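## Task

Plates E01, E07, E10 and E70 sit one to a nest in nests N1, N2, N3 and N4, and only their ID labels tell which is where. Stack them in rack S1 with E10 at the bottom, then E07, then E70, with E01 on top. E10 must rest flat on the rack floor, each plate above must be fully seated in the one below, and every plate's labelled short end must point to the rack's front, the side facing the viewer. Release the stack, then push the START key on post KP until it latches. Then return each plate to the nest it came from, lying flat within that nest's locators, with well A1 at the nest corner marked A1, while START stays latched. Nothing may count on the robot holding it in place at the end; open the gripper and move away when finished.

## Robot and tools

Robot: one four-axis arm (lift, shoulder, elbow, wrist yaw) carrying a two-finger parallel gripper that is always level and cannot tilt. The commanded point, end_effector_position, is midway between the two rubber pads, 2 to 3 cm behind the fingertips. The fingers never touch each other, so a key is pushed with a single fingertip.

Frames: the scene frame has its origin on the table surface under the arm's base, +z up, and +y to the left when looking along +x. The gripper frame has its fingers along +x and the fingers close along y. On every labelled plate, well A1 lies at the labelled short end, in the corner opposite the labelled long side.

execute_actions(actions): actions is a list of actions run one after another; an empty list only returns state and images. Each action is a table of up to 15 rows, each row used for one control step of 1/30 s; a table shorter than 15 rows repeats its final row until 15 steps pass. A row is 5 numbers in [-1, 1]: dx, dy, dz, rz, opening. The first four are an offset (not a pose) from the gripper's measured pose at the start of that action, in the gripper's own axes; each row is taken from that same starting pose, not added to the previous row. For the first action of a call, the start is the last pose reported in this scene. Scale: 1.0 equals 0.6 m for dx, dy, dz and 180 degrees for rz; positive rz turns from +x toward +y. opening is absolute: +1 is fully open (0.140 m), -1 is closed, which still leaves a 0.066 m gap. Going from fully open to closed needs about 0.6 s or more. Each step the commanded pose is clipped to within 70 mm and 16 degrees of the measured pose, so far targets take several actions, and after an action the arm continues only to the last clipped pose.

move(target, speed, blocking): target is one row laid out like above (dx, dy, dz, rz offsets in gripper axes on the same scale, plus absolute opening), measured from the pose in the latest result that reports one. The gripper follows a straight path lasting 0.5 to 10 s (cut short after 10 s), turning the shorter way. speed is the path's top speed in m/s, 0.002 to 0.5, default 0.25; rotation is capped at twice that value in rad/s. The opening is sent when the move begins. The path ignores obstacles, and the real hand may lag, wander or exceed speed, especially with the arm stretched out. With blocking=false a result comes after 0.5 s while motion goes on; new actions or moves are refused until a result shows the move ended, so call wait or stop first.

wait(seconds): 0 to 10; lets time pass holding the last command, returning early if a running move ends. stop(): brakes a running move; faster motion needs more braking room; fingers keep moving. zoom_image(camera, region): camera is cam_high (672x504), cam_low (672x504) or cam_wrist (616x616); region is [x0, y0, x1, y1] in pixels from the top-left corner, no larger than 504 by 504. finished_scene(scene): ends the current scene, given its number, and cannot be undone; the next scene's task arrives in its result.

Results: the state line gives end_effector_position (m) and end_effector_quat_wxyz in the scene frame; printed position can be off, more so at long reach. Joint positions lists lift (m, 0 to 0.550), shoulder (-2 to 2 rad), elbow (-2.8 to 2.8 rad), wrist yaw (-12.566 to 12.566 rad), then the pad gap (m). grip_measured is the finger opening on the command scale, possibly off by about 1 mm for a whole scene. Hand target is the pose the controller is now driving toward. A pose unreachable line means a clearance check altered or blocked the command. Step readings list positions at some steps; HELD marks steps partly held back. A move adds a move: line: done (at rest near target), off_target, moving, held (a check blocked the final step) or fault, plus limits such as paced (command clipped) or held (steps blocked en route; afterwards the arm may surge past speed), and distance to target. MOTOR HOT appears from 85 °C; at 100 °C an OVER-TEMPERATURE FAULT brakes the arm until it cools. Holding loads, even while the operator is thinking, heats motors.

Gripping: to hold something, command an opening roughly 0.04 below grip_measured; a smaller margin grips more gently. Each pad pushes up to about 18 N; snapping shut fast can press harder.

Avoid: letting the elbow angle get within 0.4 rad of 0 (the arm can fold and fault); contact loads reaching the limits (lift 55.2 N, shoulder 8.28 N m, elbow 4.14 N m, wrist yaw 1.38 N m, held weight included), which freeze the arm for 10 s and drop the rest of the call; fast or deep moves into contact; long drops of plates (a few mm on setting down is fine); anything leaving the table; and touching START before the stack is fully correct, since a lit key already counts as pressed. Loose objects may get a brief outside push now and then. Offsets come from the measured pose, so repeating one against a firm surface does not press harder, but against something yielding it goes further. The simulation keeps running while a reply is composed, with the arm holding its last command.

Each tool is called after "Request:" by a JSON object that holds its "name" and its "arguments", one argument or row to a line.

## Session

Request:
{"name": "execute_actions", "arguments": {
  "actions": []
}}

Scene clock: 0.00 s.
end_effector_position=(+0.4020, -0.2959, +0.4636) grip_measured=+1.00 end_effector_quat_wxyz=(+0.763, +0.000, +0.000, -0.646)
Joint positions: [ 0.459  0.263  1.027 -2.695  0.14 ]
Hand target: +0.402, -0.296, +0.464; +0.763, +0.000, +0.000, -0.646

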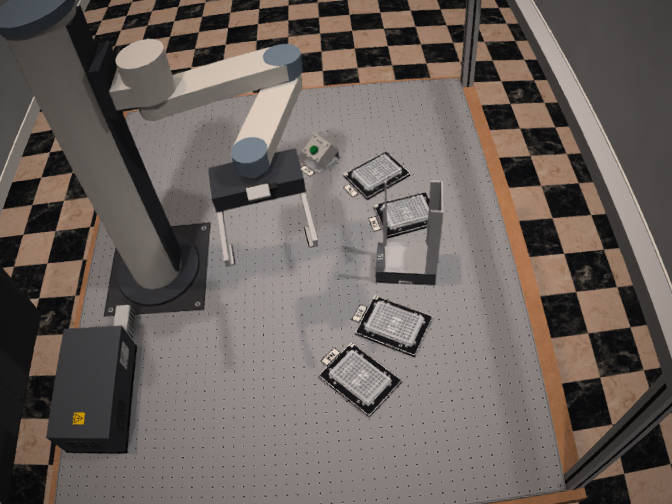

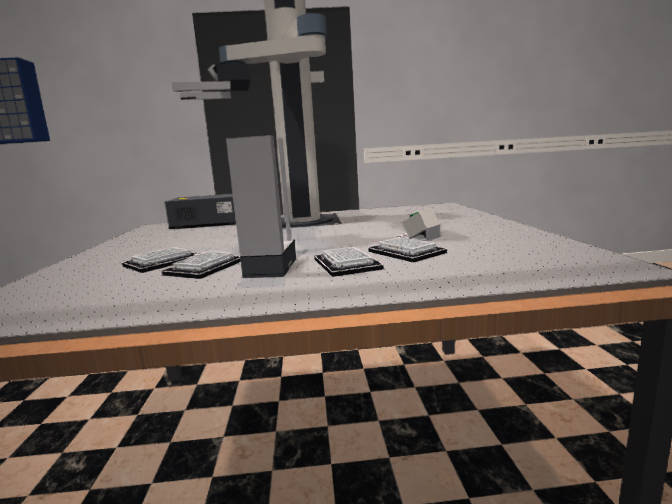

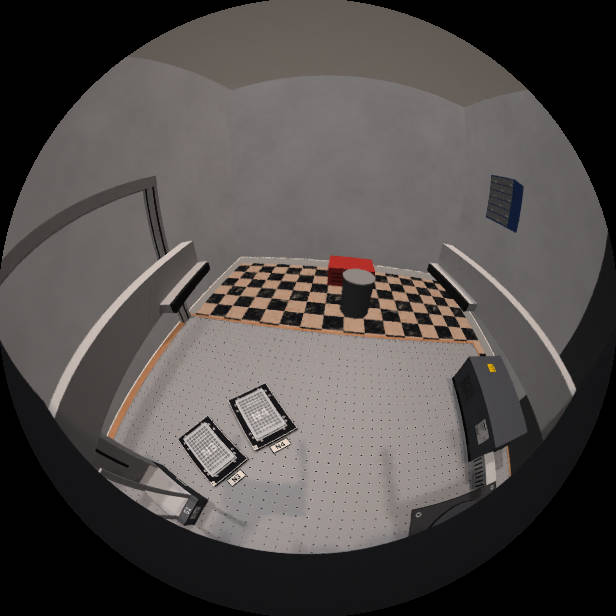

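Request:
{"name": "zoom_image", "arguments": {
  "camera": "cam_high",
  "region": [290, 120, 470, 300]
}}

Request:
{"name": "zoom_image", "arguments": {
  "camera": "cam_high",
  "region": [300, 280, 450, 430]
}}

Request:
{"name": "zoom_image", "arguments": {
  "camera": "cam_low",
  "region": [110, 120, 460, 300]
}}

Region (290, 120, 470, 300) of cam_high's 672x504 image, scaled by 2.800, with more detail than that image has.

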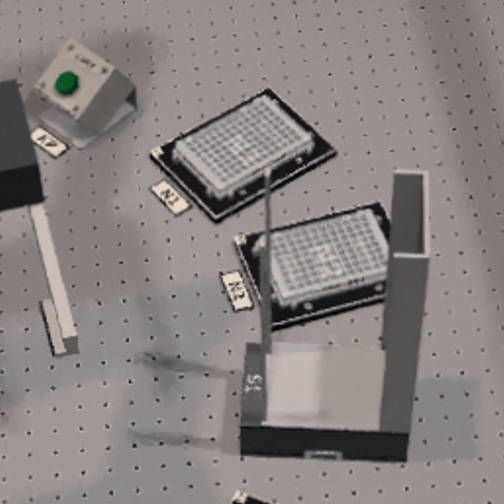

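Region (300, 280, 450, 430) of cam_high's 672x504 image, scaled by 3.360, with more detail than that image has.

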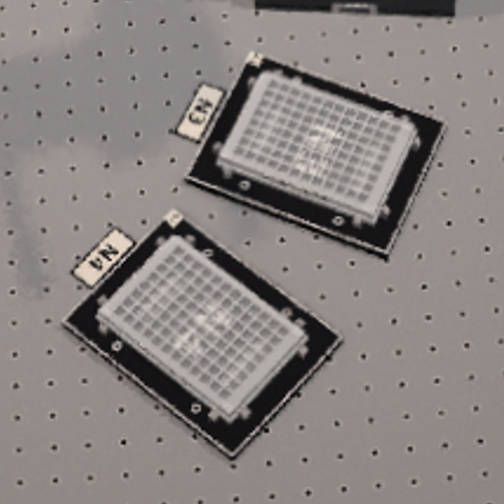

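Region (110, 120, 460, 300) of cam_low's 672x504 image, scaled by 1.440, with more detail than that image has; it fills the top 259 rows of this view, and the rest is white.

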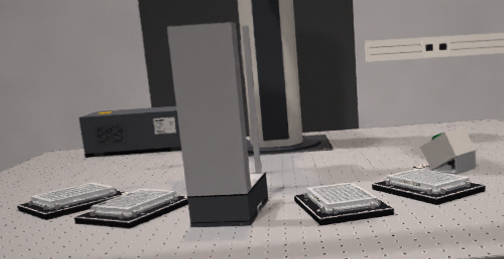

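Request:
{"name": "move", "arguments": {
  "target": [-0.48,0.112,-0.55,0.447,1]
}}

Request:
{"name": "zoom_image", "arguments": {
  "camera": "cam_low",
  "region": [300, 220, 460, 290]
}}

Request:
{"name": "zoom_image", "arguments": {
  "camera": "cam_low",
  "region": [110, 230, 270, 290]
}}

Scene clock: 15.90 s.
end_effector_position=(+0.4208, -0.0007, +0.1336) grip_measured=+1.00 end_effector_quat_wxyz=(+1.000, +0.000, +0.000, -0.000)
Joint positions: [ 0.129  0.994  0.38  -1.375  0.14 ]
Hand target: +0.421, -0.001, +0.134; +1.000, +0.000, +0.000, -0.000
Off the commanded pose: 0.000 m, 0 deg.
move: done

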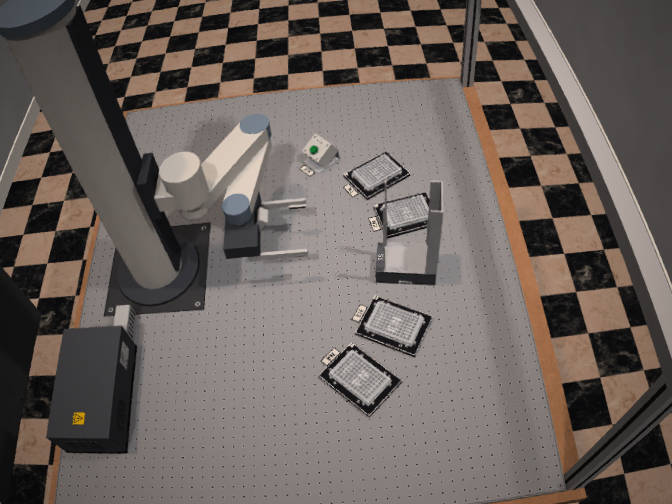

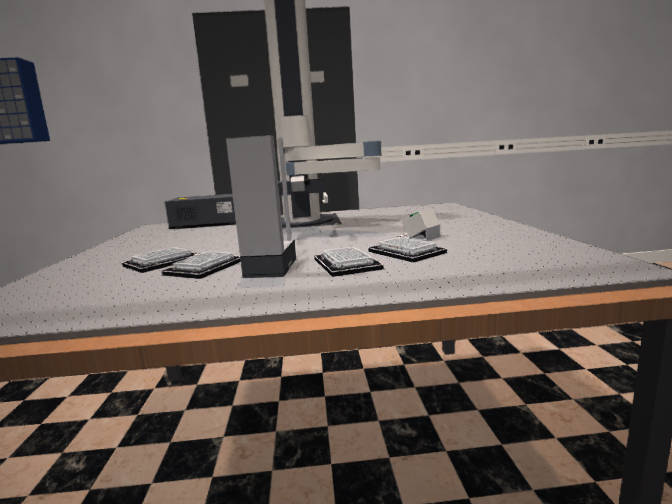

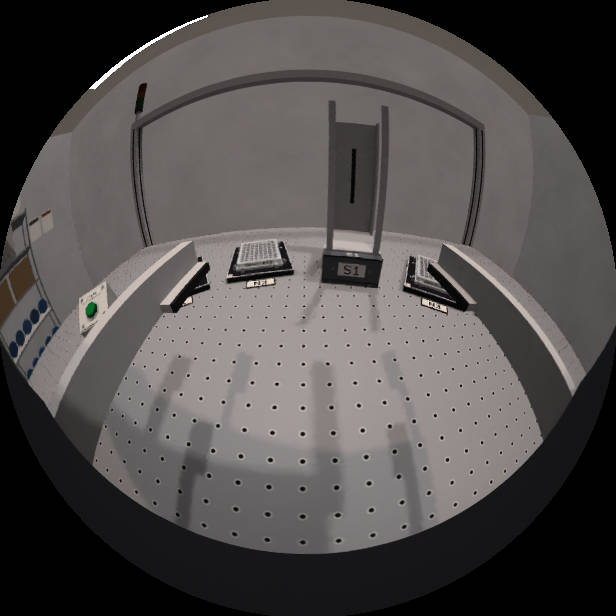

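Region (300, 220, 460, 290) of cam_low's 672x504 image, scaled by 3.150, with more detail than that image has; it fills the top 220 rows of this view, and the rest is white.

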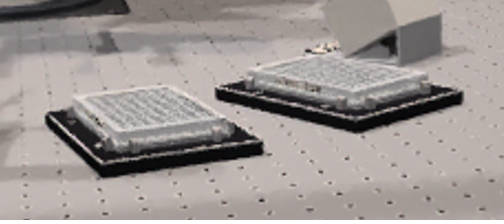

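Region (110, 230, 270, 290) of cam_low's 672x504 image, scaled by 3.150, with more detail than that image has; it fills the top 189 rows of this view, and the rest is white.

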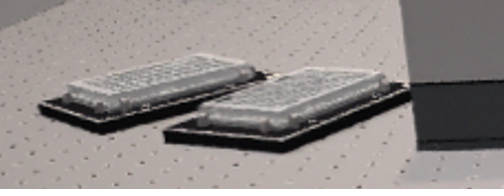

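Request:
{"name": "move", "arguments": {
  "target": [0.17,0.1,-0.09,0.07,1]
}}

Request:
{"name": "zoom_image", "arguments": {
  "camera": "cam_wrist",
  "region": [130, 180, 480, 330]
}}

Scene clock: 20.33 s.
end_effector_position=(+0.5229, +0.0594, +0.0796) grip_measured=+1.00 end_effector_quat_wxyz=(+0.994, +0.000, +0.000, +0.110)
Joint positions: [ 0.075  1.118  0.832 -1.729  0.14 ]
Hand target: +0.523, +0.059, +0.080; +0.994, +0.000, +0.000, +0.110
Off the commanded pose: 0.000 m, 0 deg.
move: done

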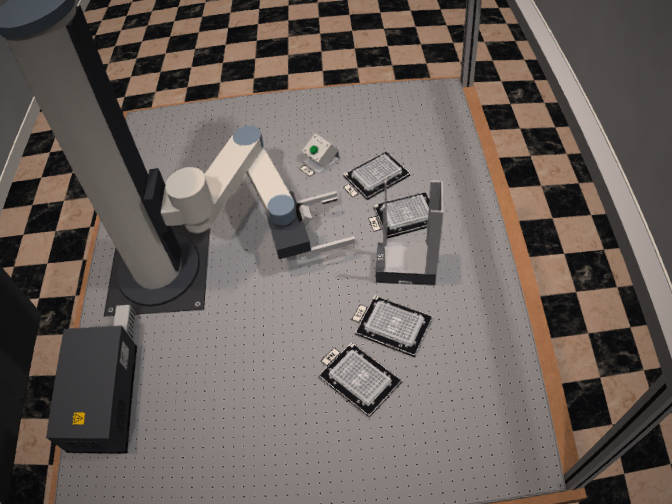

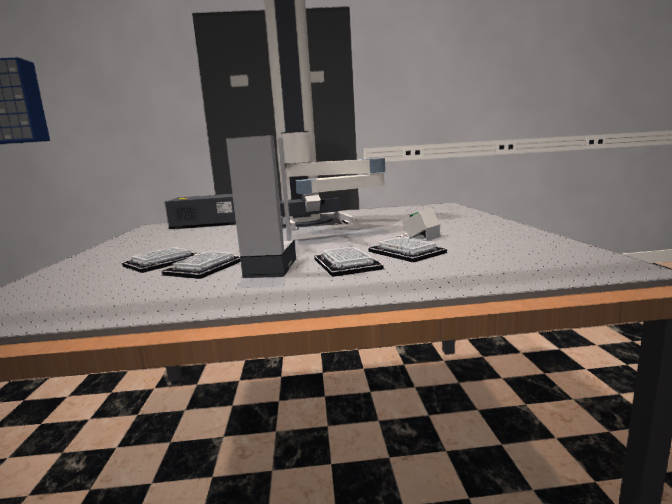

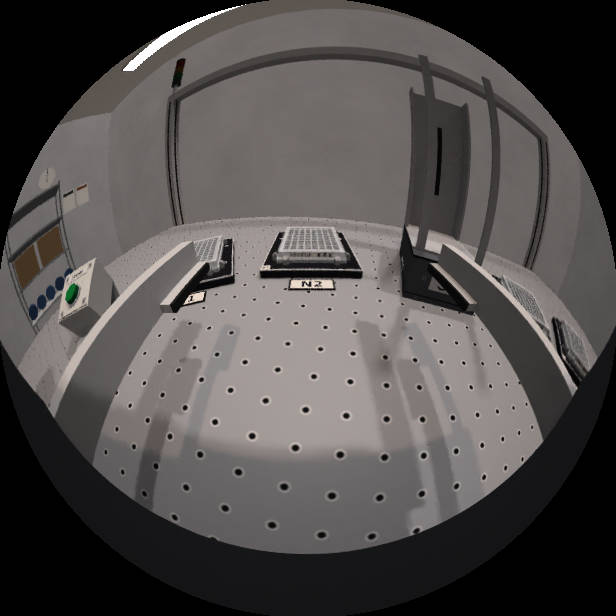

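Region (130, 180, 480, 330) of cam_wrist's 616x616 image, scaled by 1.440, with more detail than that image has; it fills the top 216 rows of this view, and the rest is white.

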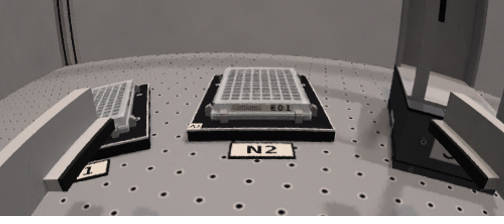

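Request:
{"name": "zoom_image", "arguments": {
  "camera": "cam_low",
  "region": [370, 232, 430, 262]
}}

Request:
{"name": "zoom_image", "arguments": {
  "camera": "cam_wrist",
  "region": [480, 260, 616, 396]
}}

Request:
{"name": "move", "arguments": {
  "target": [0.04,0.2,-0.02,0.09,0.1]
}}

Request:
{"name": "zoom_image", "arguments": {
  "camera": "cam_wrist",
  "region": [190, 180, 440, 330]
}}

Region (370, 232, 430, 262) of cam_low's 672x504 image, scaled by 8.400, with more detail than that image has.

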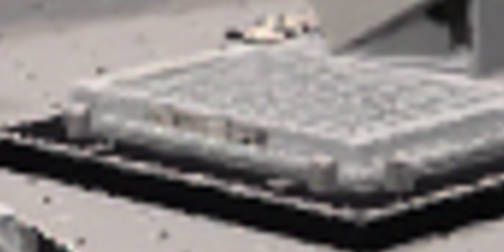

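Region (480, 260, 616, 396) of cam_wrist's 616x616 image, scaled by 3.706, with more detail than that image has.

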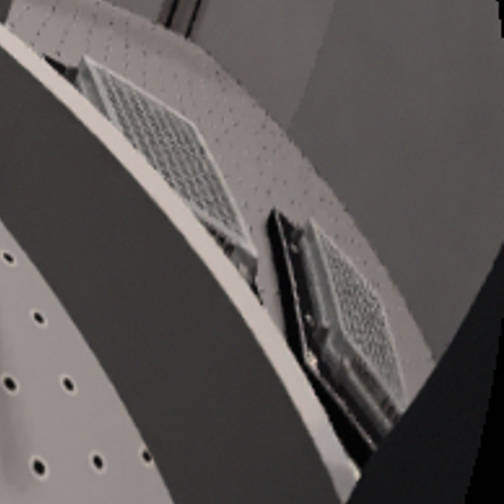

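Scene clock: 25.90 s.
end_effector_position=(+0.5201, +0.1819, +0.0675) grip_measured=+0.10 end_effector_quat_wxyz=(+0.968, +0.000, +0.000, +0.249)
Joint positions: [ 0.063  1.408  0.993 -1.897  0.107]
Hand target: +0.520, +0.182, +0.068; +0.969, +0.000, +0.000, +0.249
Off the commanded pose: 0.000 m, 0 deg.
move: done

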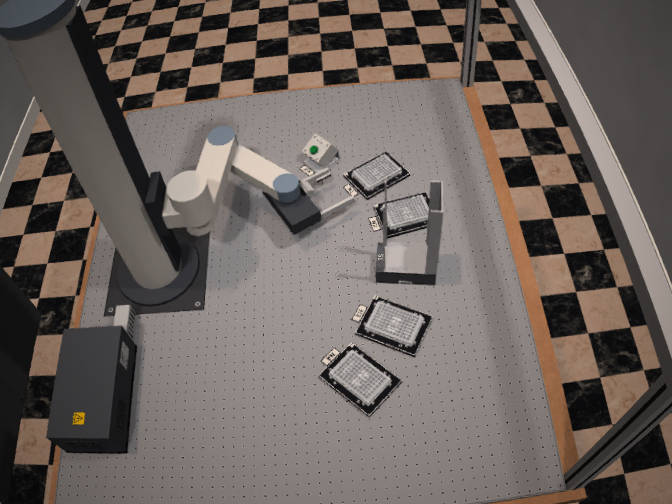

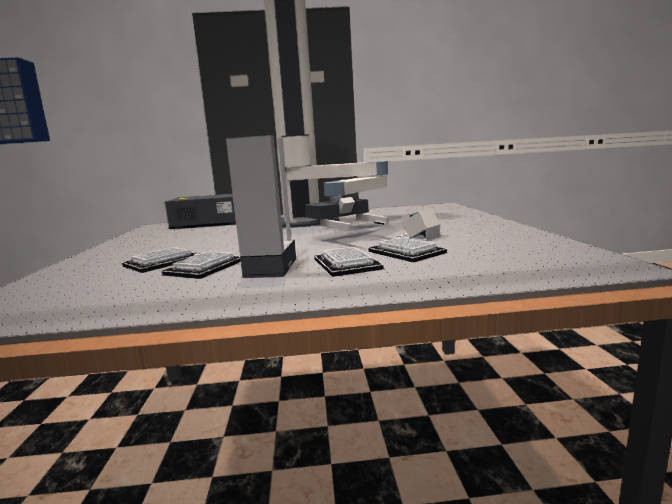

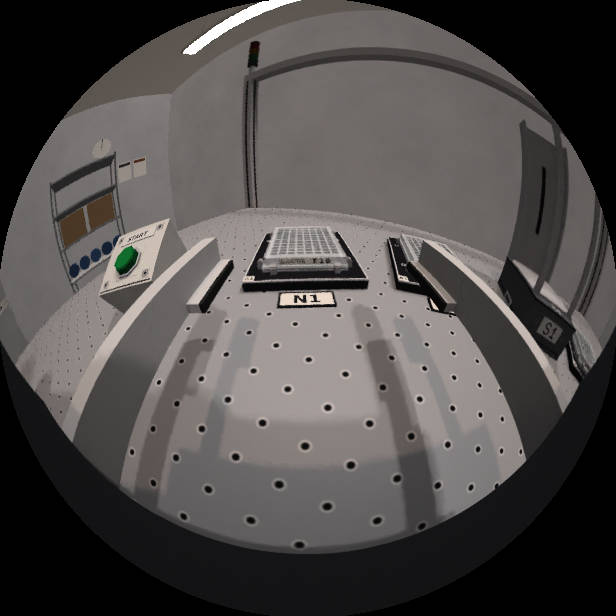

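Region (190, 180, 440, 330) of cam_wrist's 616x616 image, scaled by 2.016, with more detail than that image has; it fills the top 302 rows of this view, and the rest is white.

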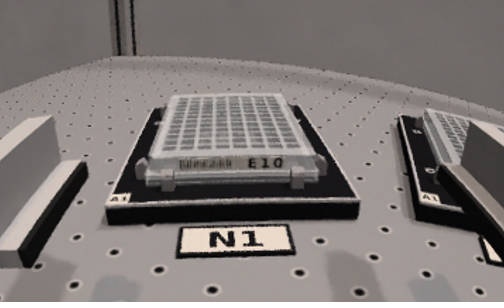

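Request:
{"name": "move", "arguments": {
  "target": [0.23,0.01,-0.03,0.006,0.1],
  "speed": 0.15
}}

Request:
{"name": "zoom_image", "arguments": {
  "camera": "cam_low",
  "region": [340, 190, 480, 270]
}}

Scene clock: 31.87 s.
end_effector_position=(+0.6380, +0.2537, +0.0495) grip_measured=+0.10 end_effector_quat_wxyz=(+0.966, +0.000, +0.000, +0.258)
Joint positions: [ 0.045  1.156  1.679 -2.312  0.107]
Hand target: +0.638, +0.254, +0.050; +0.966, +0.000, +0.000, +0.258
Off the commanded pose: 0.000 m, 0 deg.
move: done

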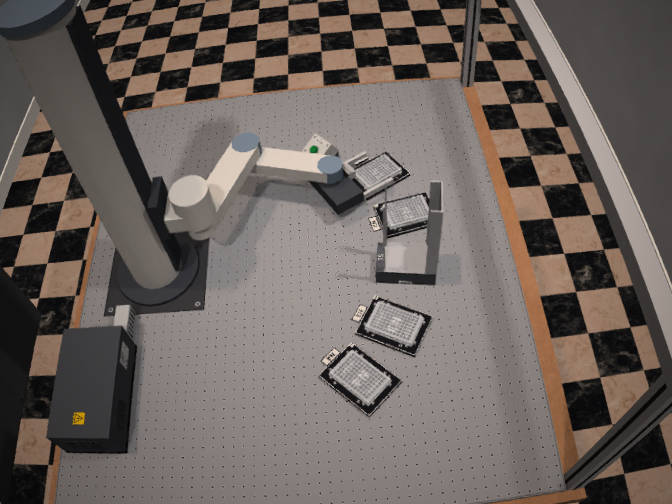

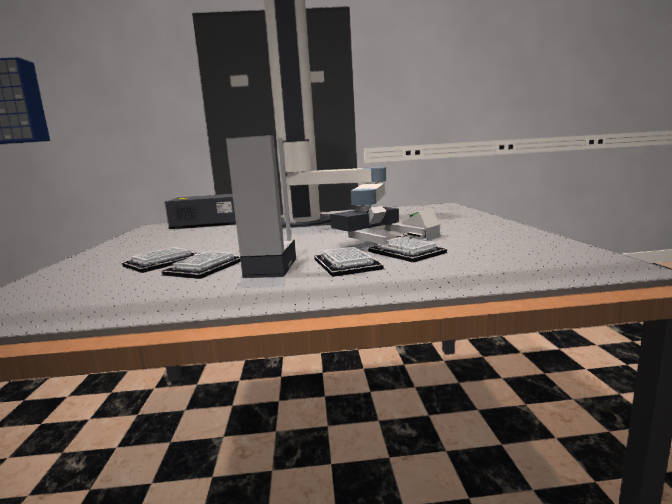

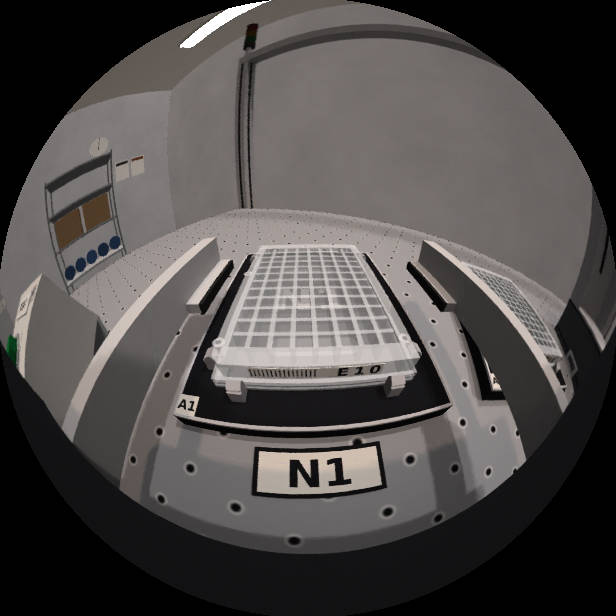

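Region (340, 190, 480, 270) of cam_low's 672x504 image, scaled by 3.600, with more detail than that image has; it fills the top 288 rows of this view, and the rest is white.

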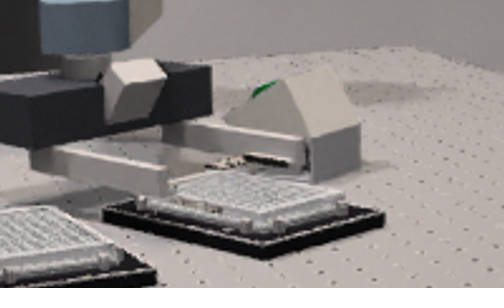

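Request:
{"name": "move", "arguments": {
  "target": [0.03,0.004,-0.038,0.008,0.1],
  "speed": 0.04
}}

Request:
{"name": "zoom_image", "arguments": {
  "camera": "cam_low",
  "region": [340, 190, 480, 270]
}}

Scene clock: 36.00 s.
end_effector_position=(+0.6523, +0.2646, +0.0273) grip_measured=+0.10 end_effector_quat_wxyz=(+0.963, +0.000, +0.000, +0.271)
Joint positions: [ 0.022  1.108  1.787 -2.346  0.107]
Hand target: +0.652, +0.265, +0.027; +0.963, +0.000, +0.000, +0.271
Off the commanded pose: 0.001 m, 0 deg.
move: done

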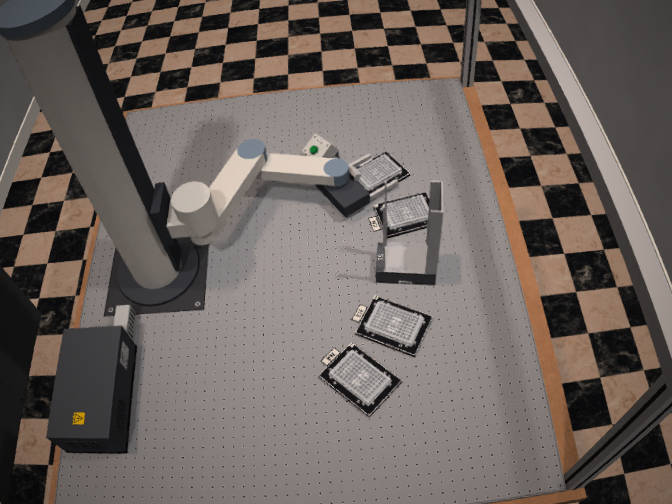

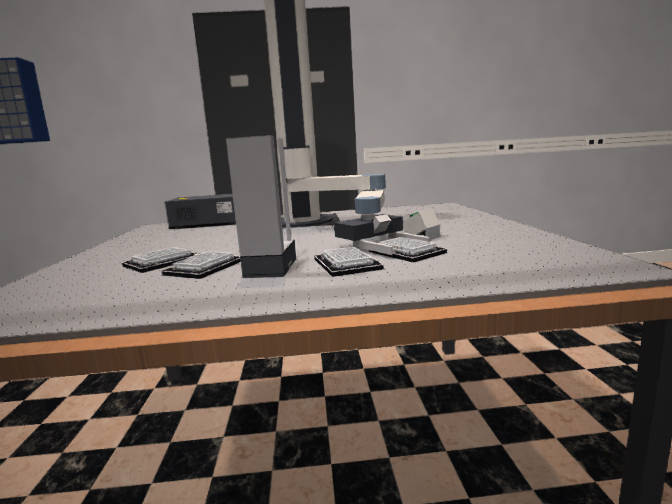

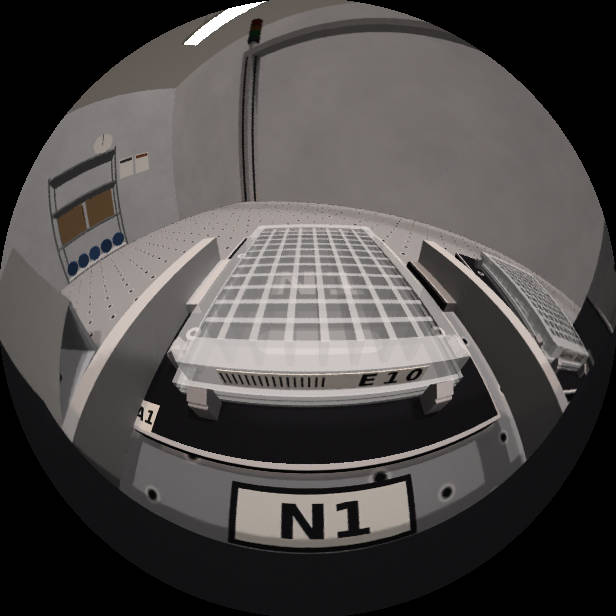

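Region (340, 190, 480, 270) of cam_low's 672x504 image, scaled by 3.600, with more detail than that image has; it fills the top 288 rows of this view, and the rest is white.

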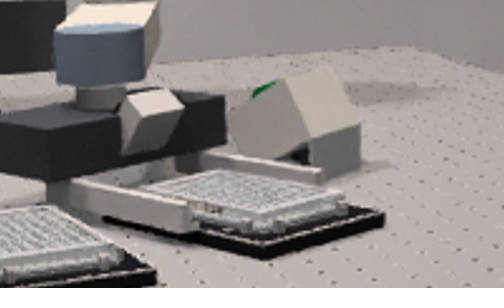

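Request:
{"name": "move", "arguments": {
  "target": [0.036,0.005,0.003,0.003,-0.3],
  "speed": 0.04
}}

Request:
{"name": "zoom_image", "arguments": {
  "camera": "cam_low",
  "region": [360, 220, 460, 270]
}}

Request:
{"name": "zoom_image", "arguments": {
  "camera": "cam_high",
  "region": [330, 135, 430, 215]
}}

Scene clock: 41.67 s.
end_effector_position=(+0.6691, +0.2785, +0.0291) grip_measured=-0.30 end_effector_quat_wxyz=(+0.961, +0.000, +0.000, +0.275)
Joint positions: [ 0.024  1.053  1.925 -2.421  0.092]
Hand target: +0.669, +0.278, +0.029; +0.961, +0.000, +0.000, +0.275
Off the commanded pose: 0.000 m, 0 deg.
move: done

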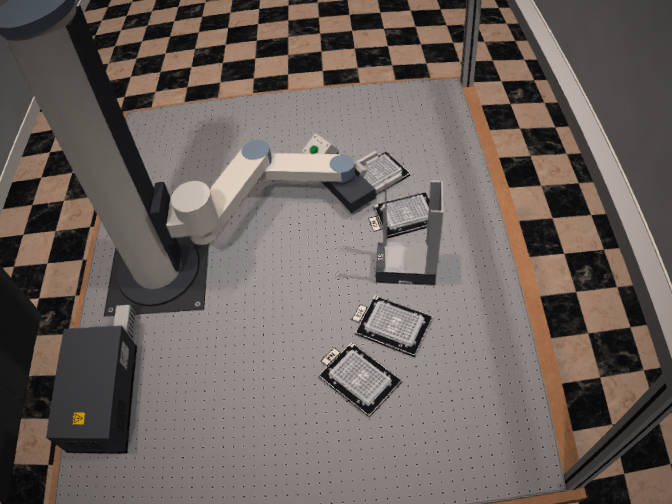

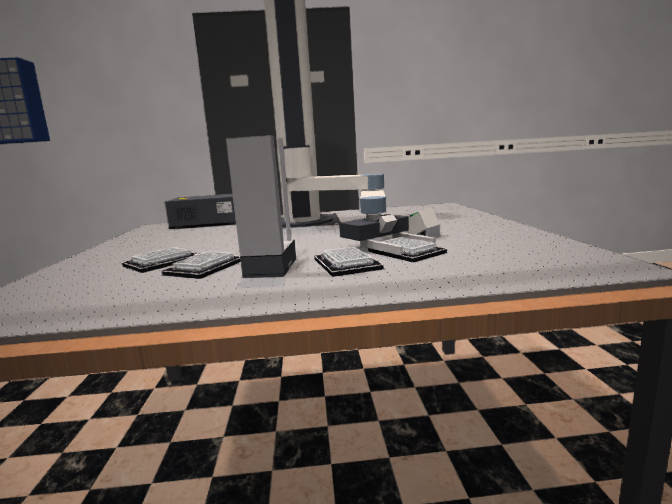

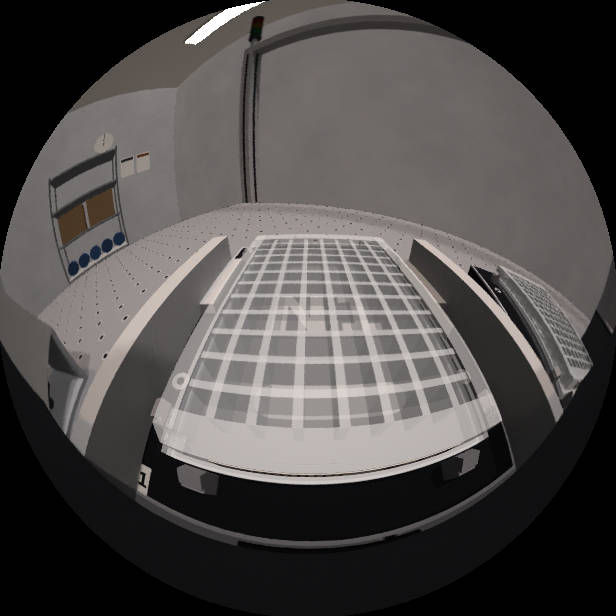

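Region (360, 220, 460, 270) of cam_low's 672x504 image, scaled by 5.040, with more detail than that image has.

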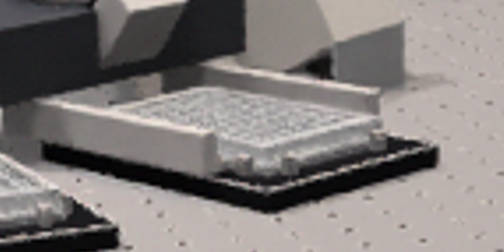

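Region (330, 135, 430, 215) of cam_high's 672x504 image, scaled by 5.040, with more detail than that image has; it fills the top 403 rows of this view, and the rest is white.

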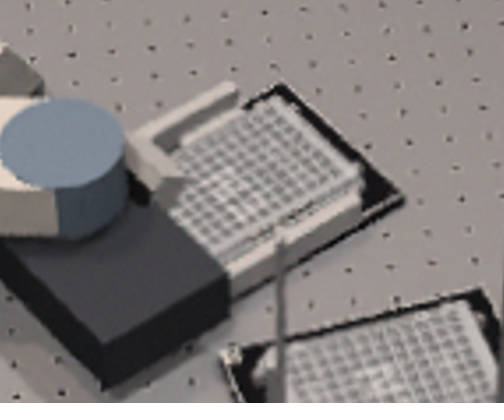

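Request:
{"name": "move", "arguments": {
  "target": [-0.012,-0.003,0,0,-0.3],
  "speed": 0.04
}}

Request:
{"name": "move", "arguments": {
  "target": [0,0,0,0,-0.55]
}}

Scene clock: 45.30 s.
end_effector_position=(+0.6639, +0.2734, +0.0291) grip_measured=-0.30 end_effector_quat_wxyz=(+0.961, +0.000, +0.000, +0.276)
Joint positions: [ 0.024  1.069  1.879 -2.389  0.092]
Hand target: +0.664, +0.273, +0.029; +0.961, +0.000, +0.000, +0.275
Off the commanded pose: 0.000 m, 0 deg.
move: done

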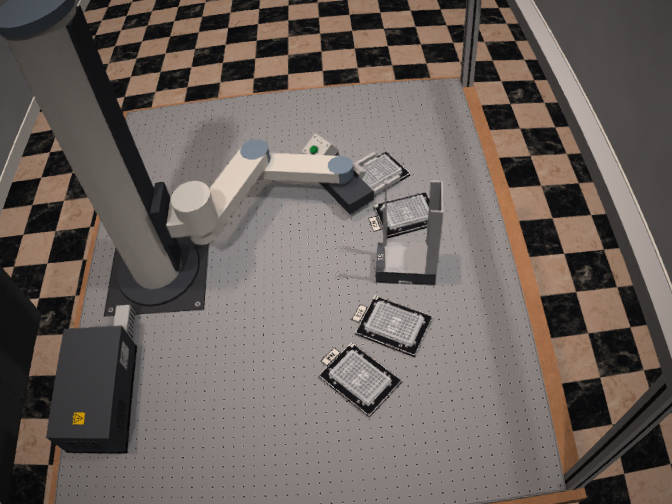

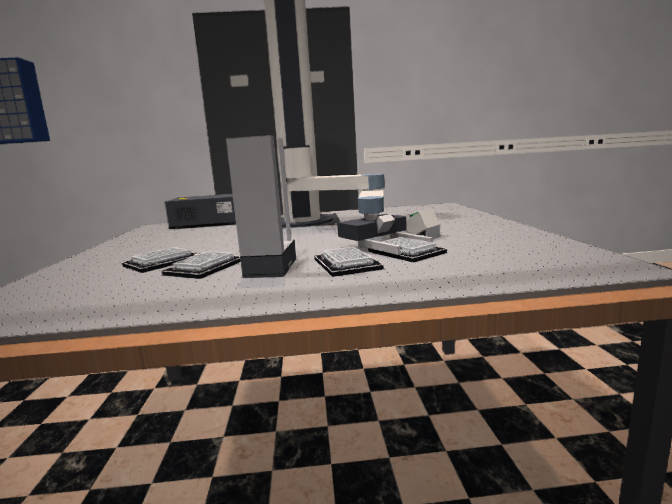

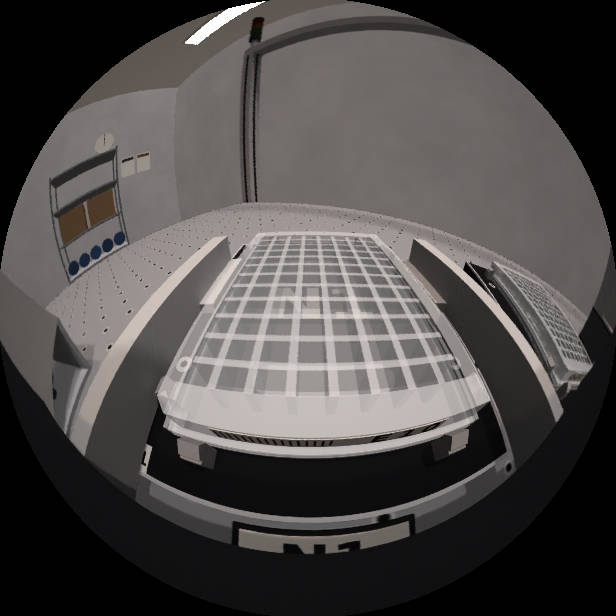

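Scene clock: 45.80 s.
end_effector_position=(+0.6629, +0.2760, +0.0291) grip_measured=-0.46 end_effector_quat_wxyz=(+0.960, +0.000, +0.000, +0.280)
Joint positions: [ 0.024  1.071  1.881 -2.384  0.086]
Hand target: +0.664, +0.273, +0.029; +0.961, +0.000, +0.000, +0.276
Off the commanded pose: 0.003 m, 1 deg.
move: done

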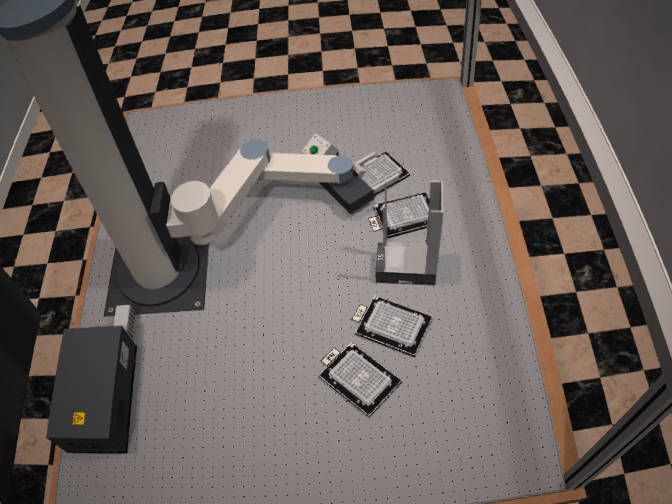

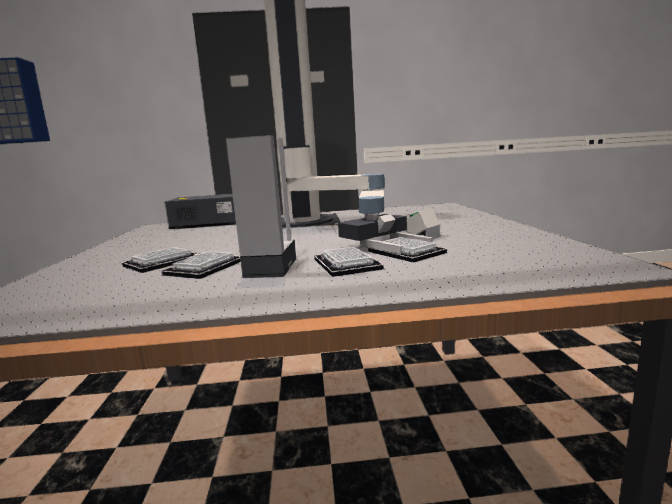

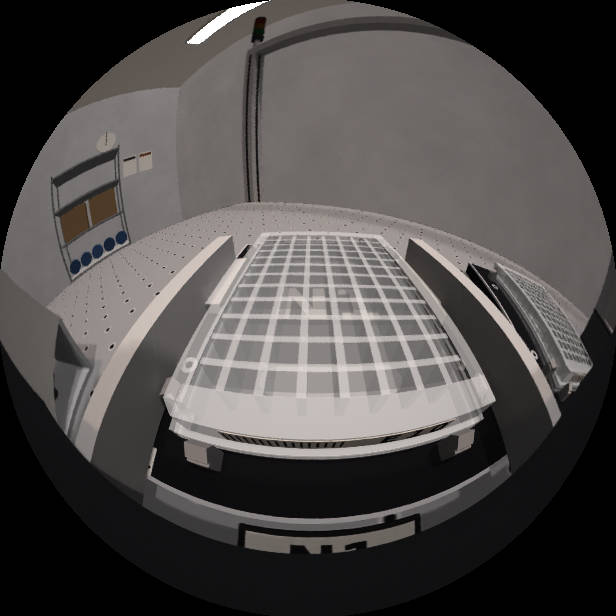

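Request:
{"name": "move", "arguments": {
  "target": [0,0.001,0.6,0,-0.51],
  "speed": 0.3
}}

Scene clock: 52.03 s.
end_effector_position=(+0.6626, +0.2765, +0.3891) grip_measured=-0.46 end_effector_quat_wxyz=(+0.960, +0.000, +0.000, +0.280)
Joint positions: [ 0.384  1.073  1.881 -2.385  0.086]
Hand target: +0.663, +0.276, +0.389; +0.960, +0.000, +0.000, +0.280
Off the commanded pose: 0.000 m, 0 deg.
move: done

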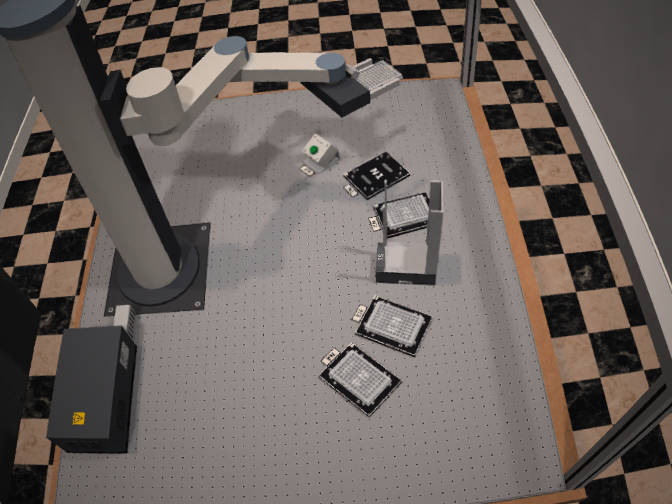

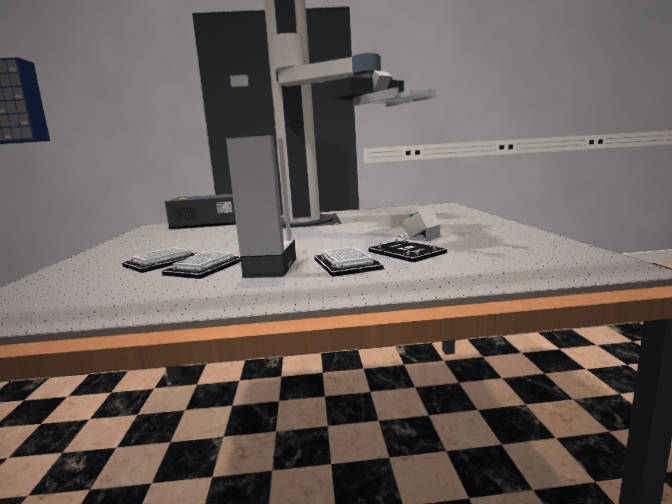

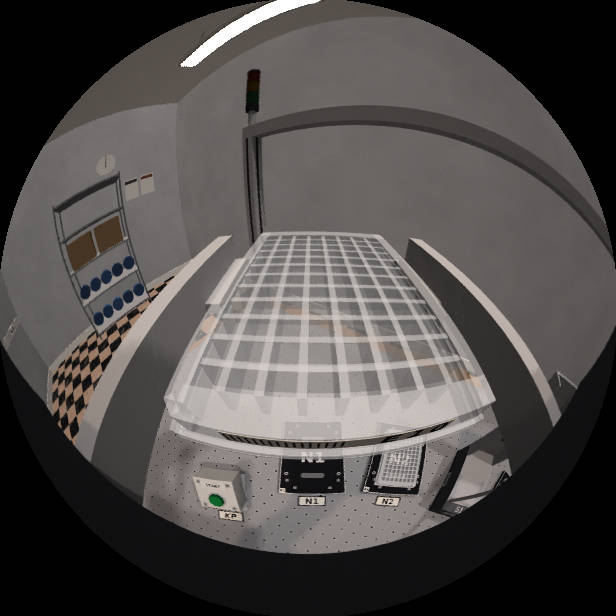

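Request:
{"name": "move", "arguments": {
  "target": [-0.213,-0.558,-0.09,-0.2,-0.51]
}}

Request:
{"name": "zoom_image", "arguments": {
  "camera": "cam_high",
  "region": [340, 130, 480, 270]
}}

Request:
{"name": "zoom_image", "arguments": {
  "camera": "cam_low",
  "region": [190, 80, 330, 180]
}}

Scene clock: 58.13 s.
end_effector_position=(+0.7349, -0.0747, +0.3350) grip_measured=-0.46 end_effector_quat_wxyz=(+1.000, +0.000, +0.000, -0.030)
Joint positions: [ 0.33   0.404  1.911 -2.376  0.086]
Hand target: +0.735, -0.075, +0.335; +1.000, +0.000, +0.000, -0.030
Off the commanded pose: 0.000 m, 0 deg.
move: done

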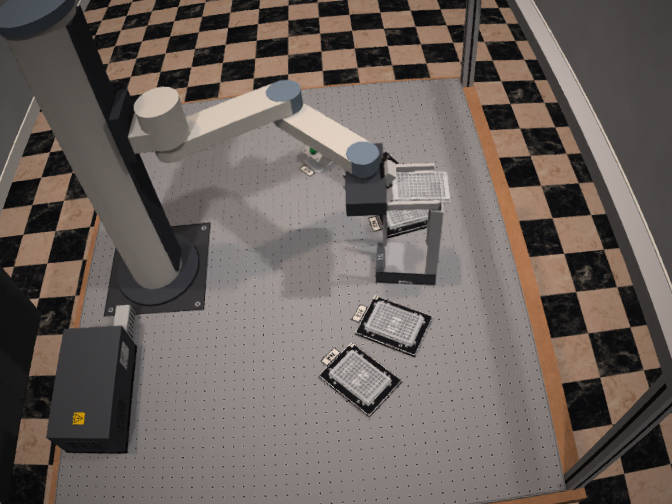

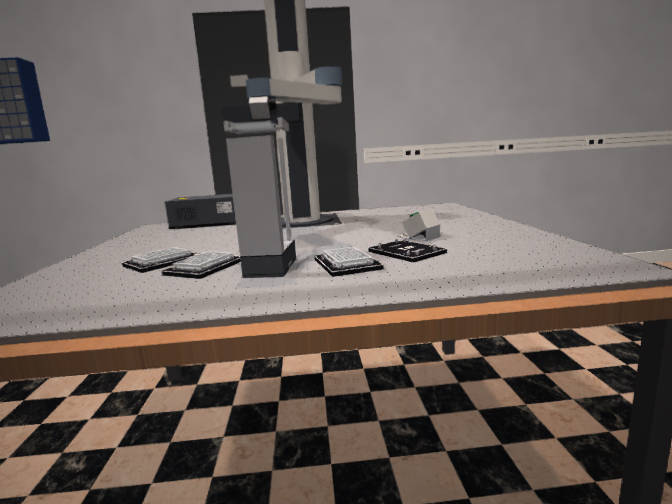

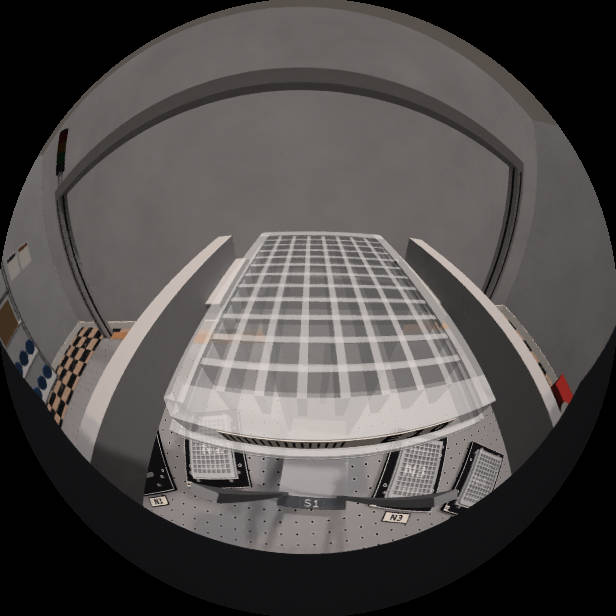

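Region (340, 130, 480, 270) of cam_high's 672x504 image, scaled by 3.600, with more detail than that image has.

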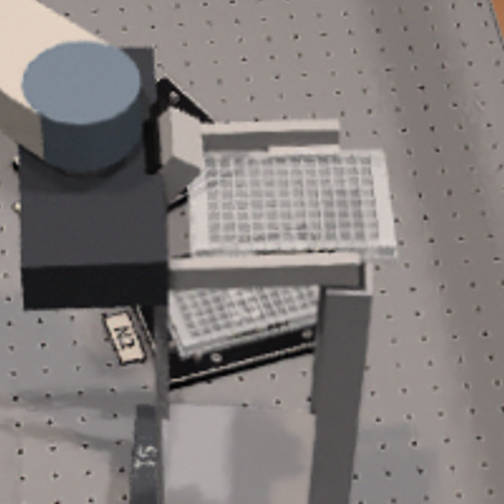

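Region (190, 80, 330, 180) of cam_low's 672x504 image, scaled by 3.600, with more detail than that image has; it fills the top 360 rows of this view, and the rest is white.

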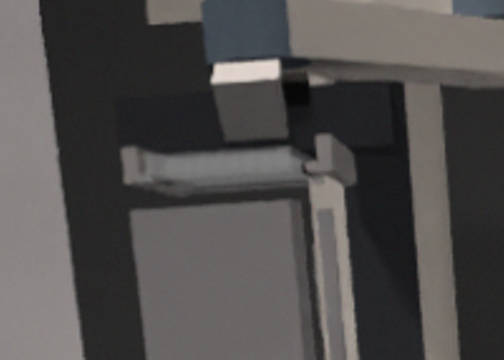

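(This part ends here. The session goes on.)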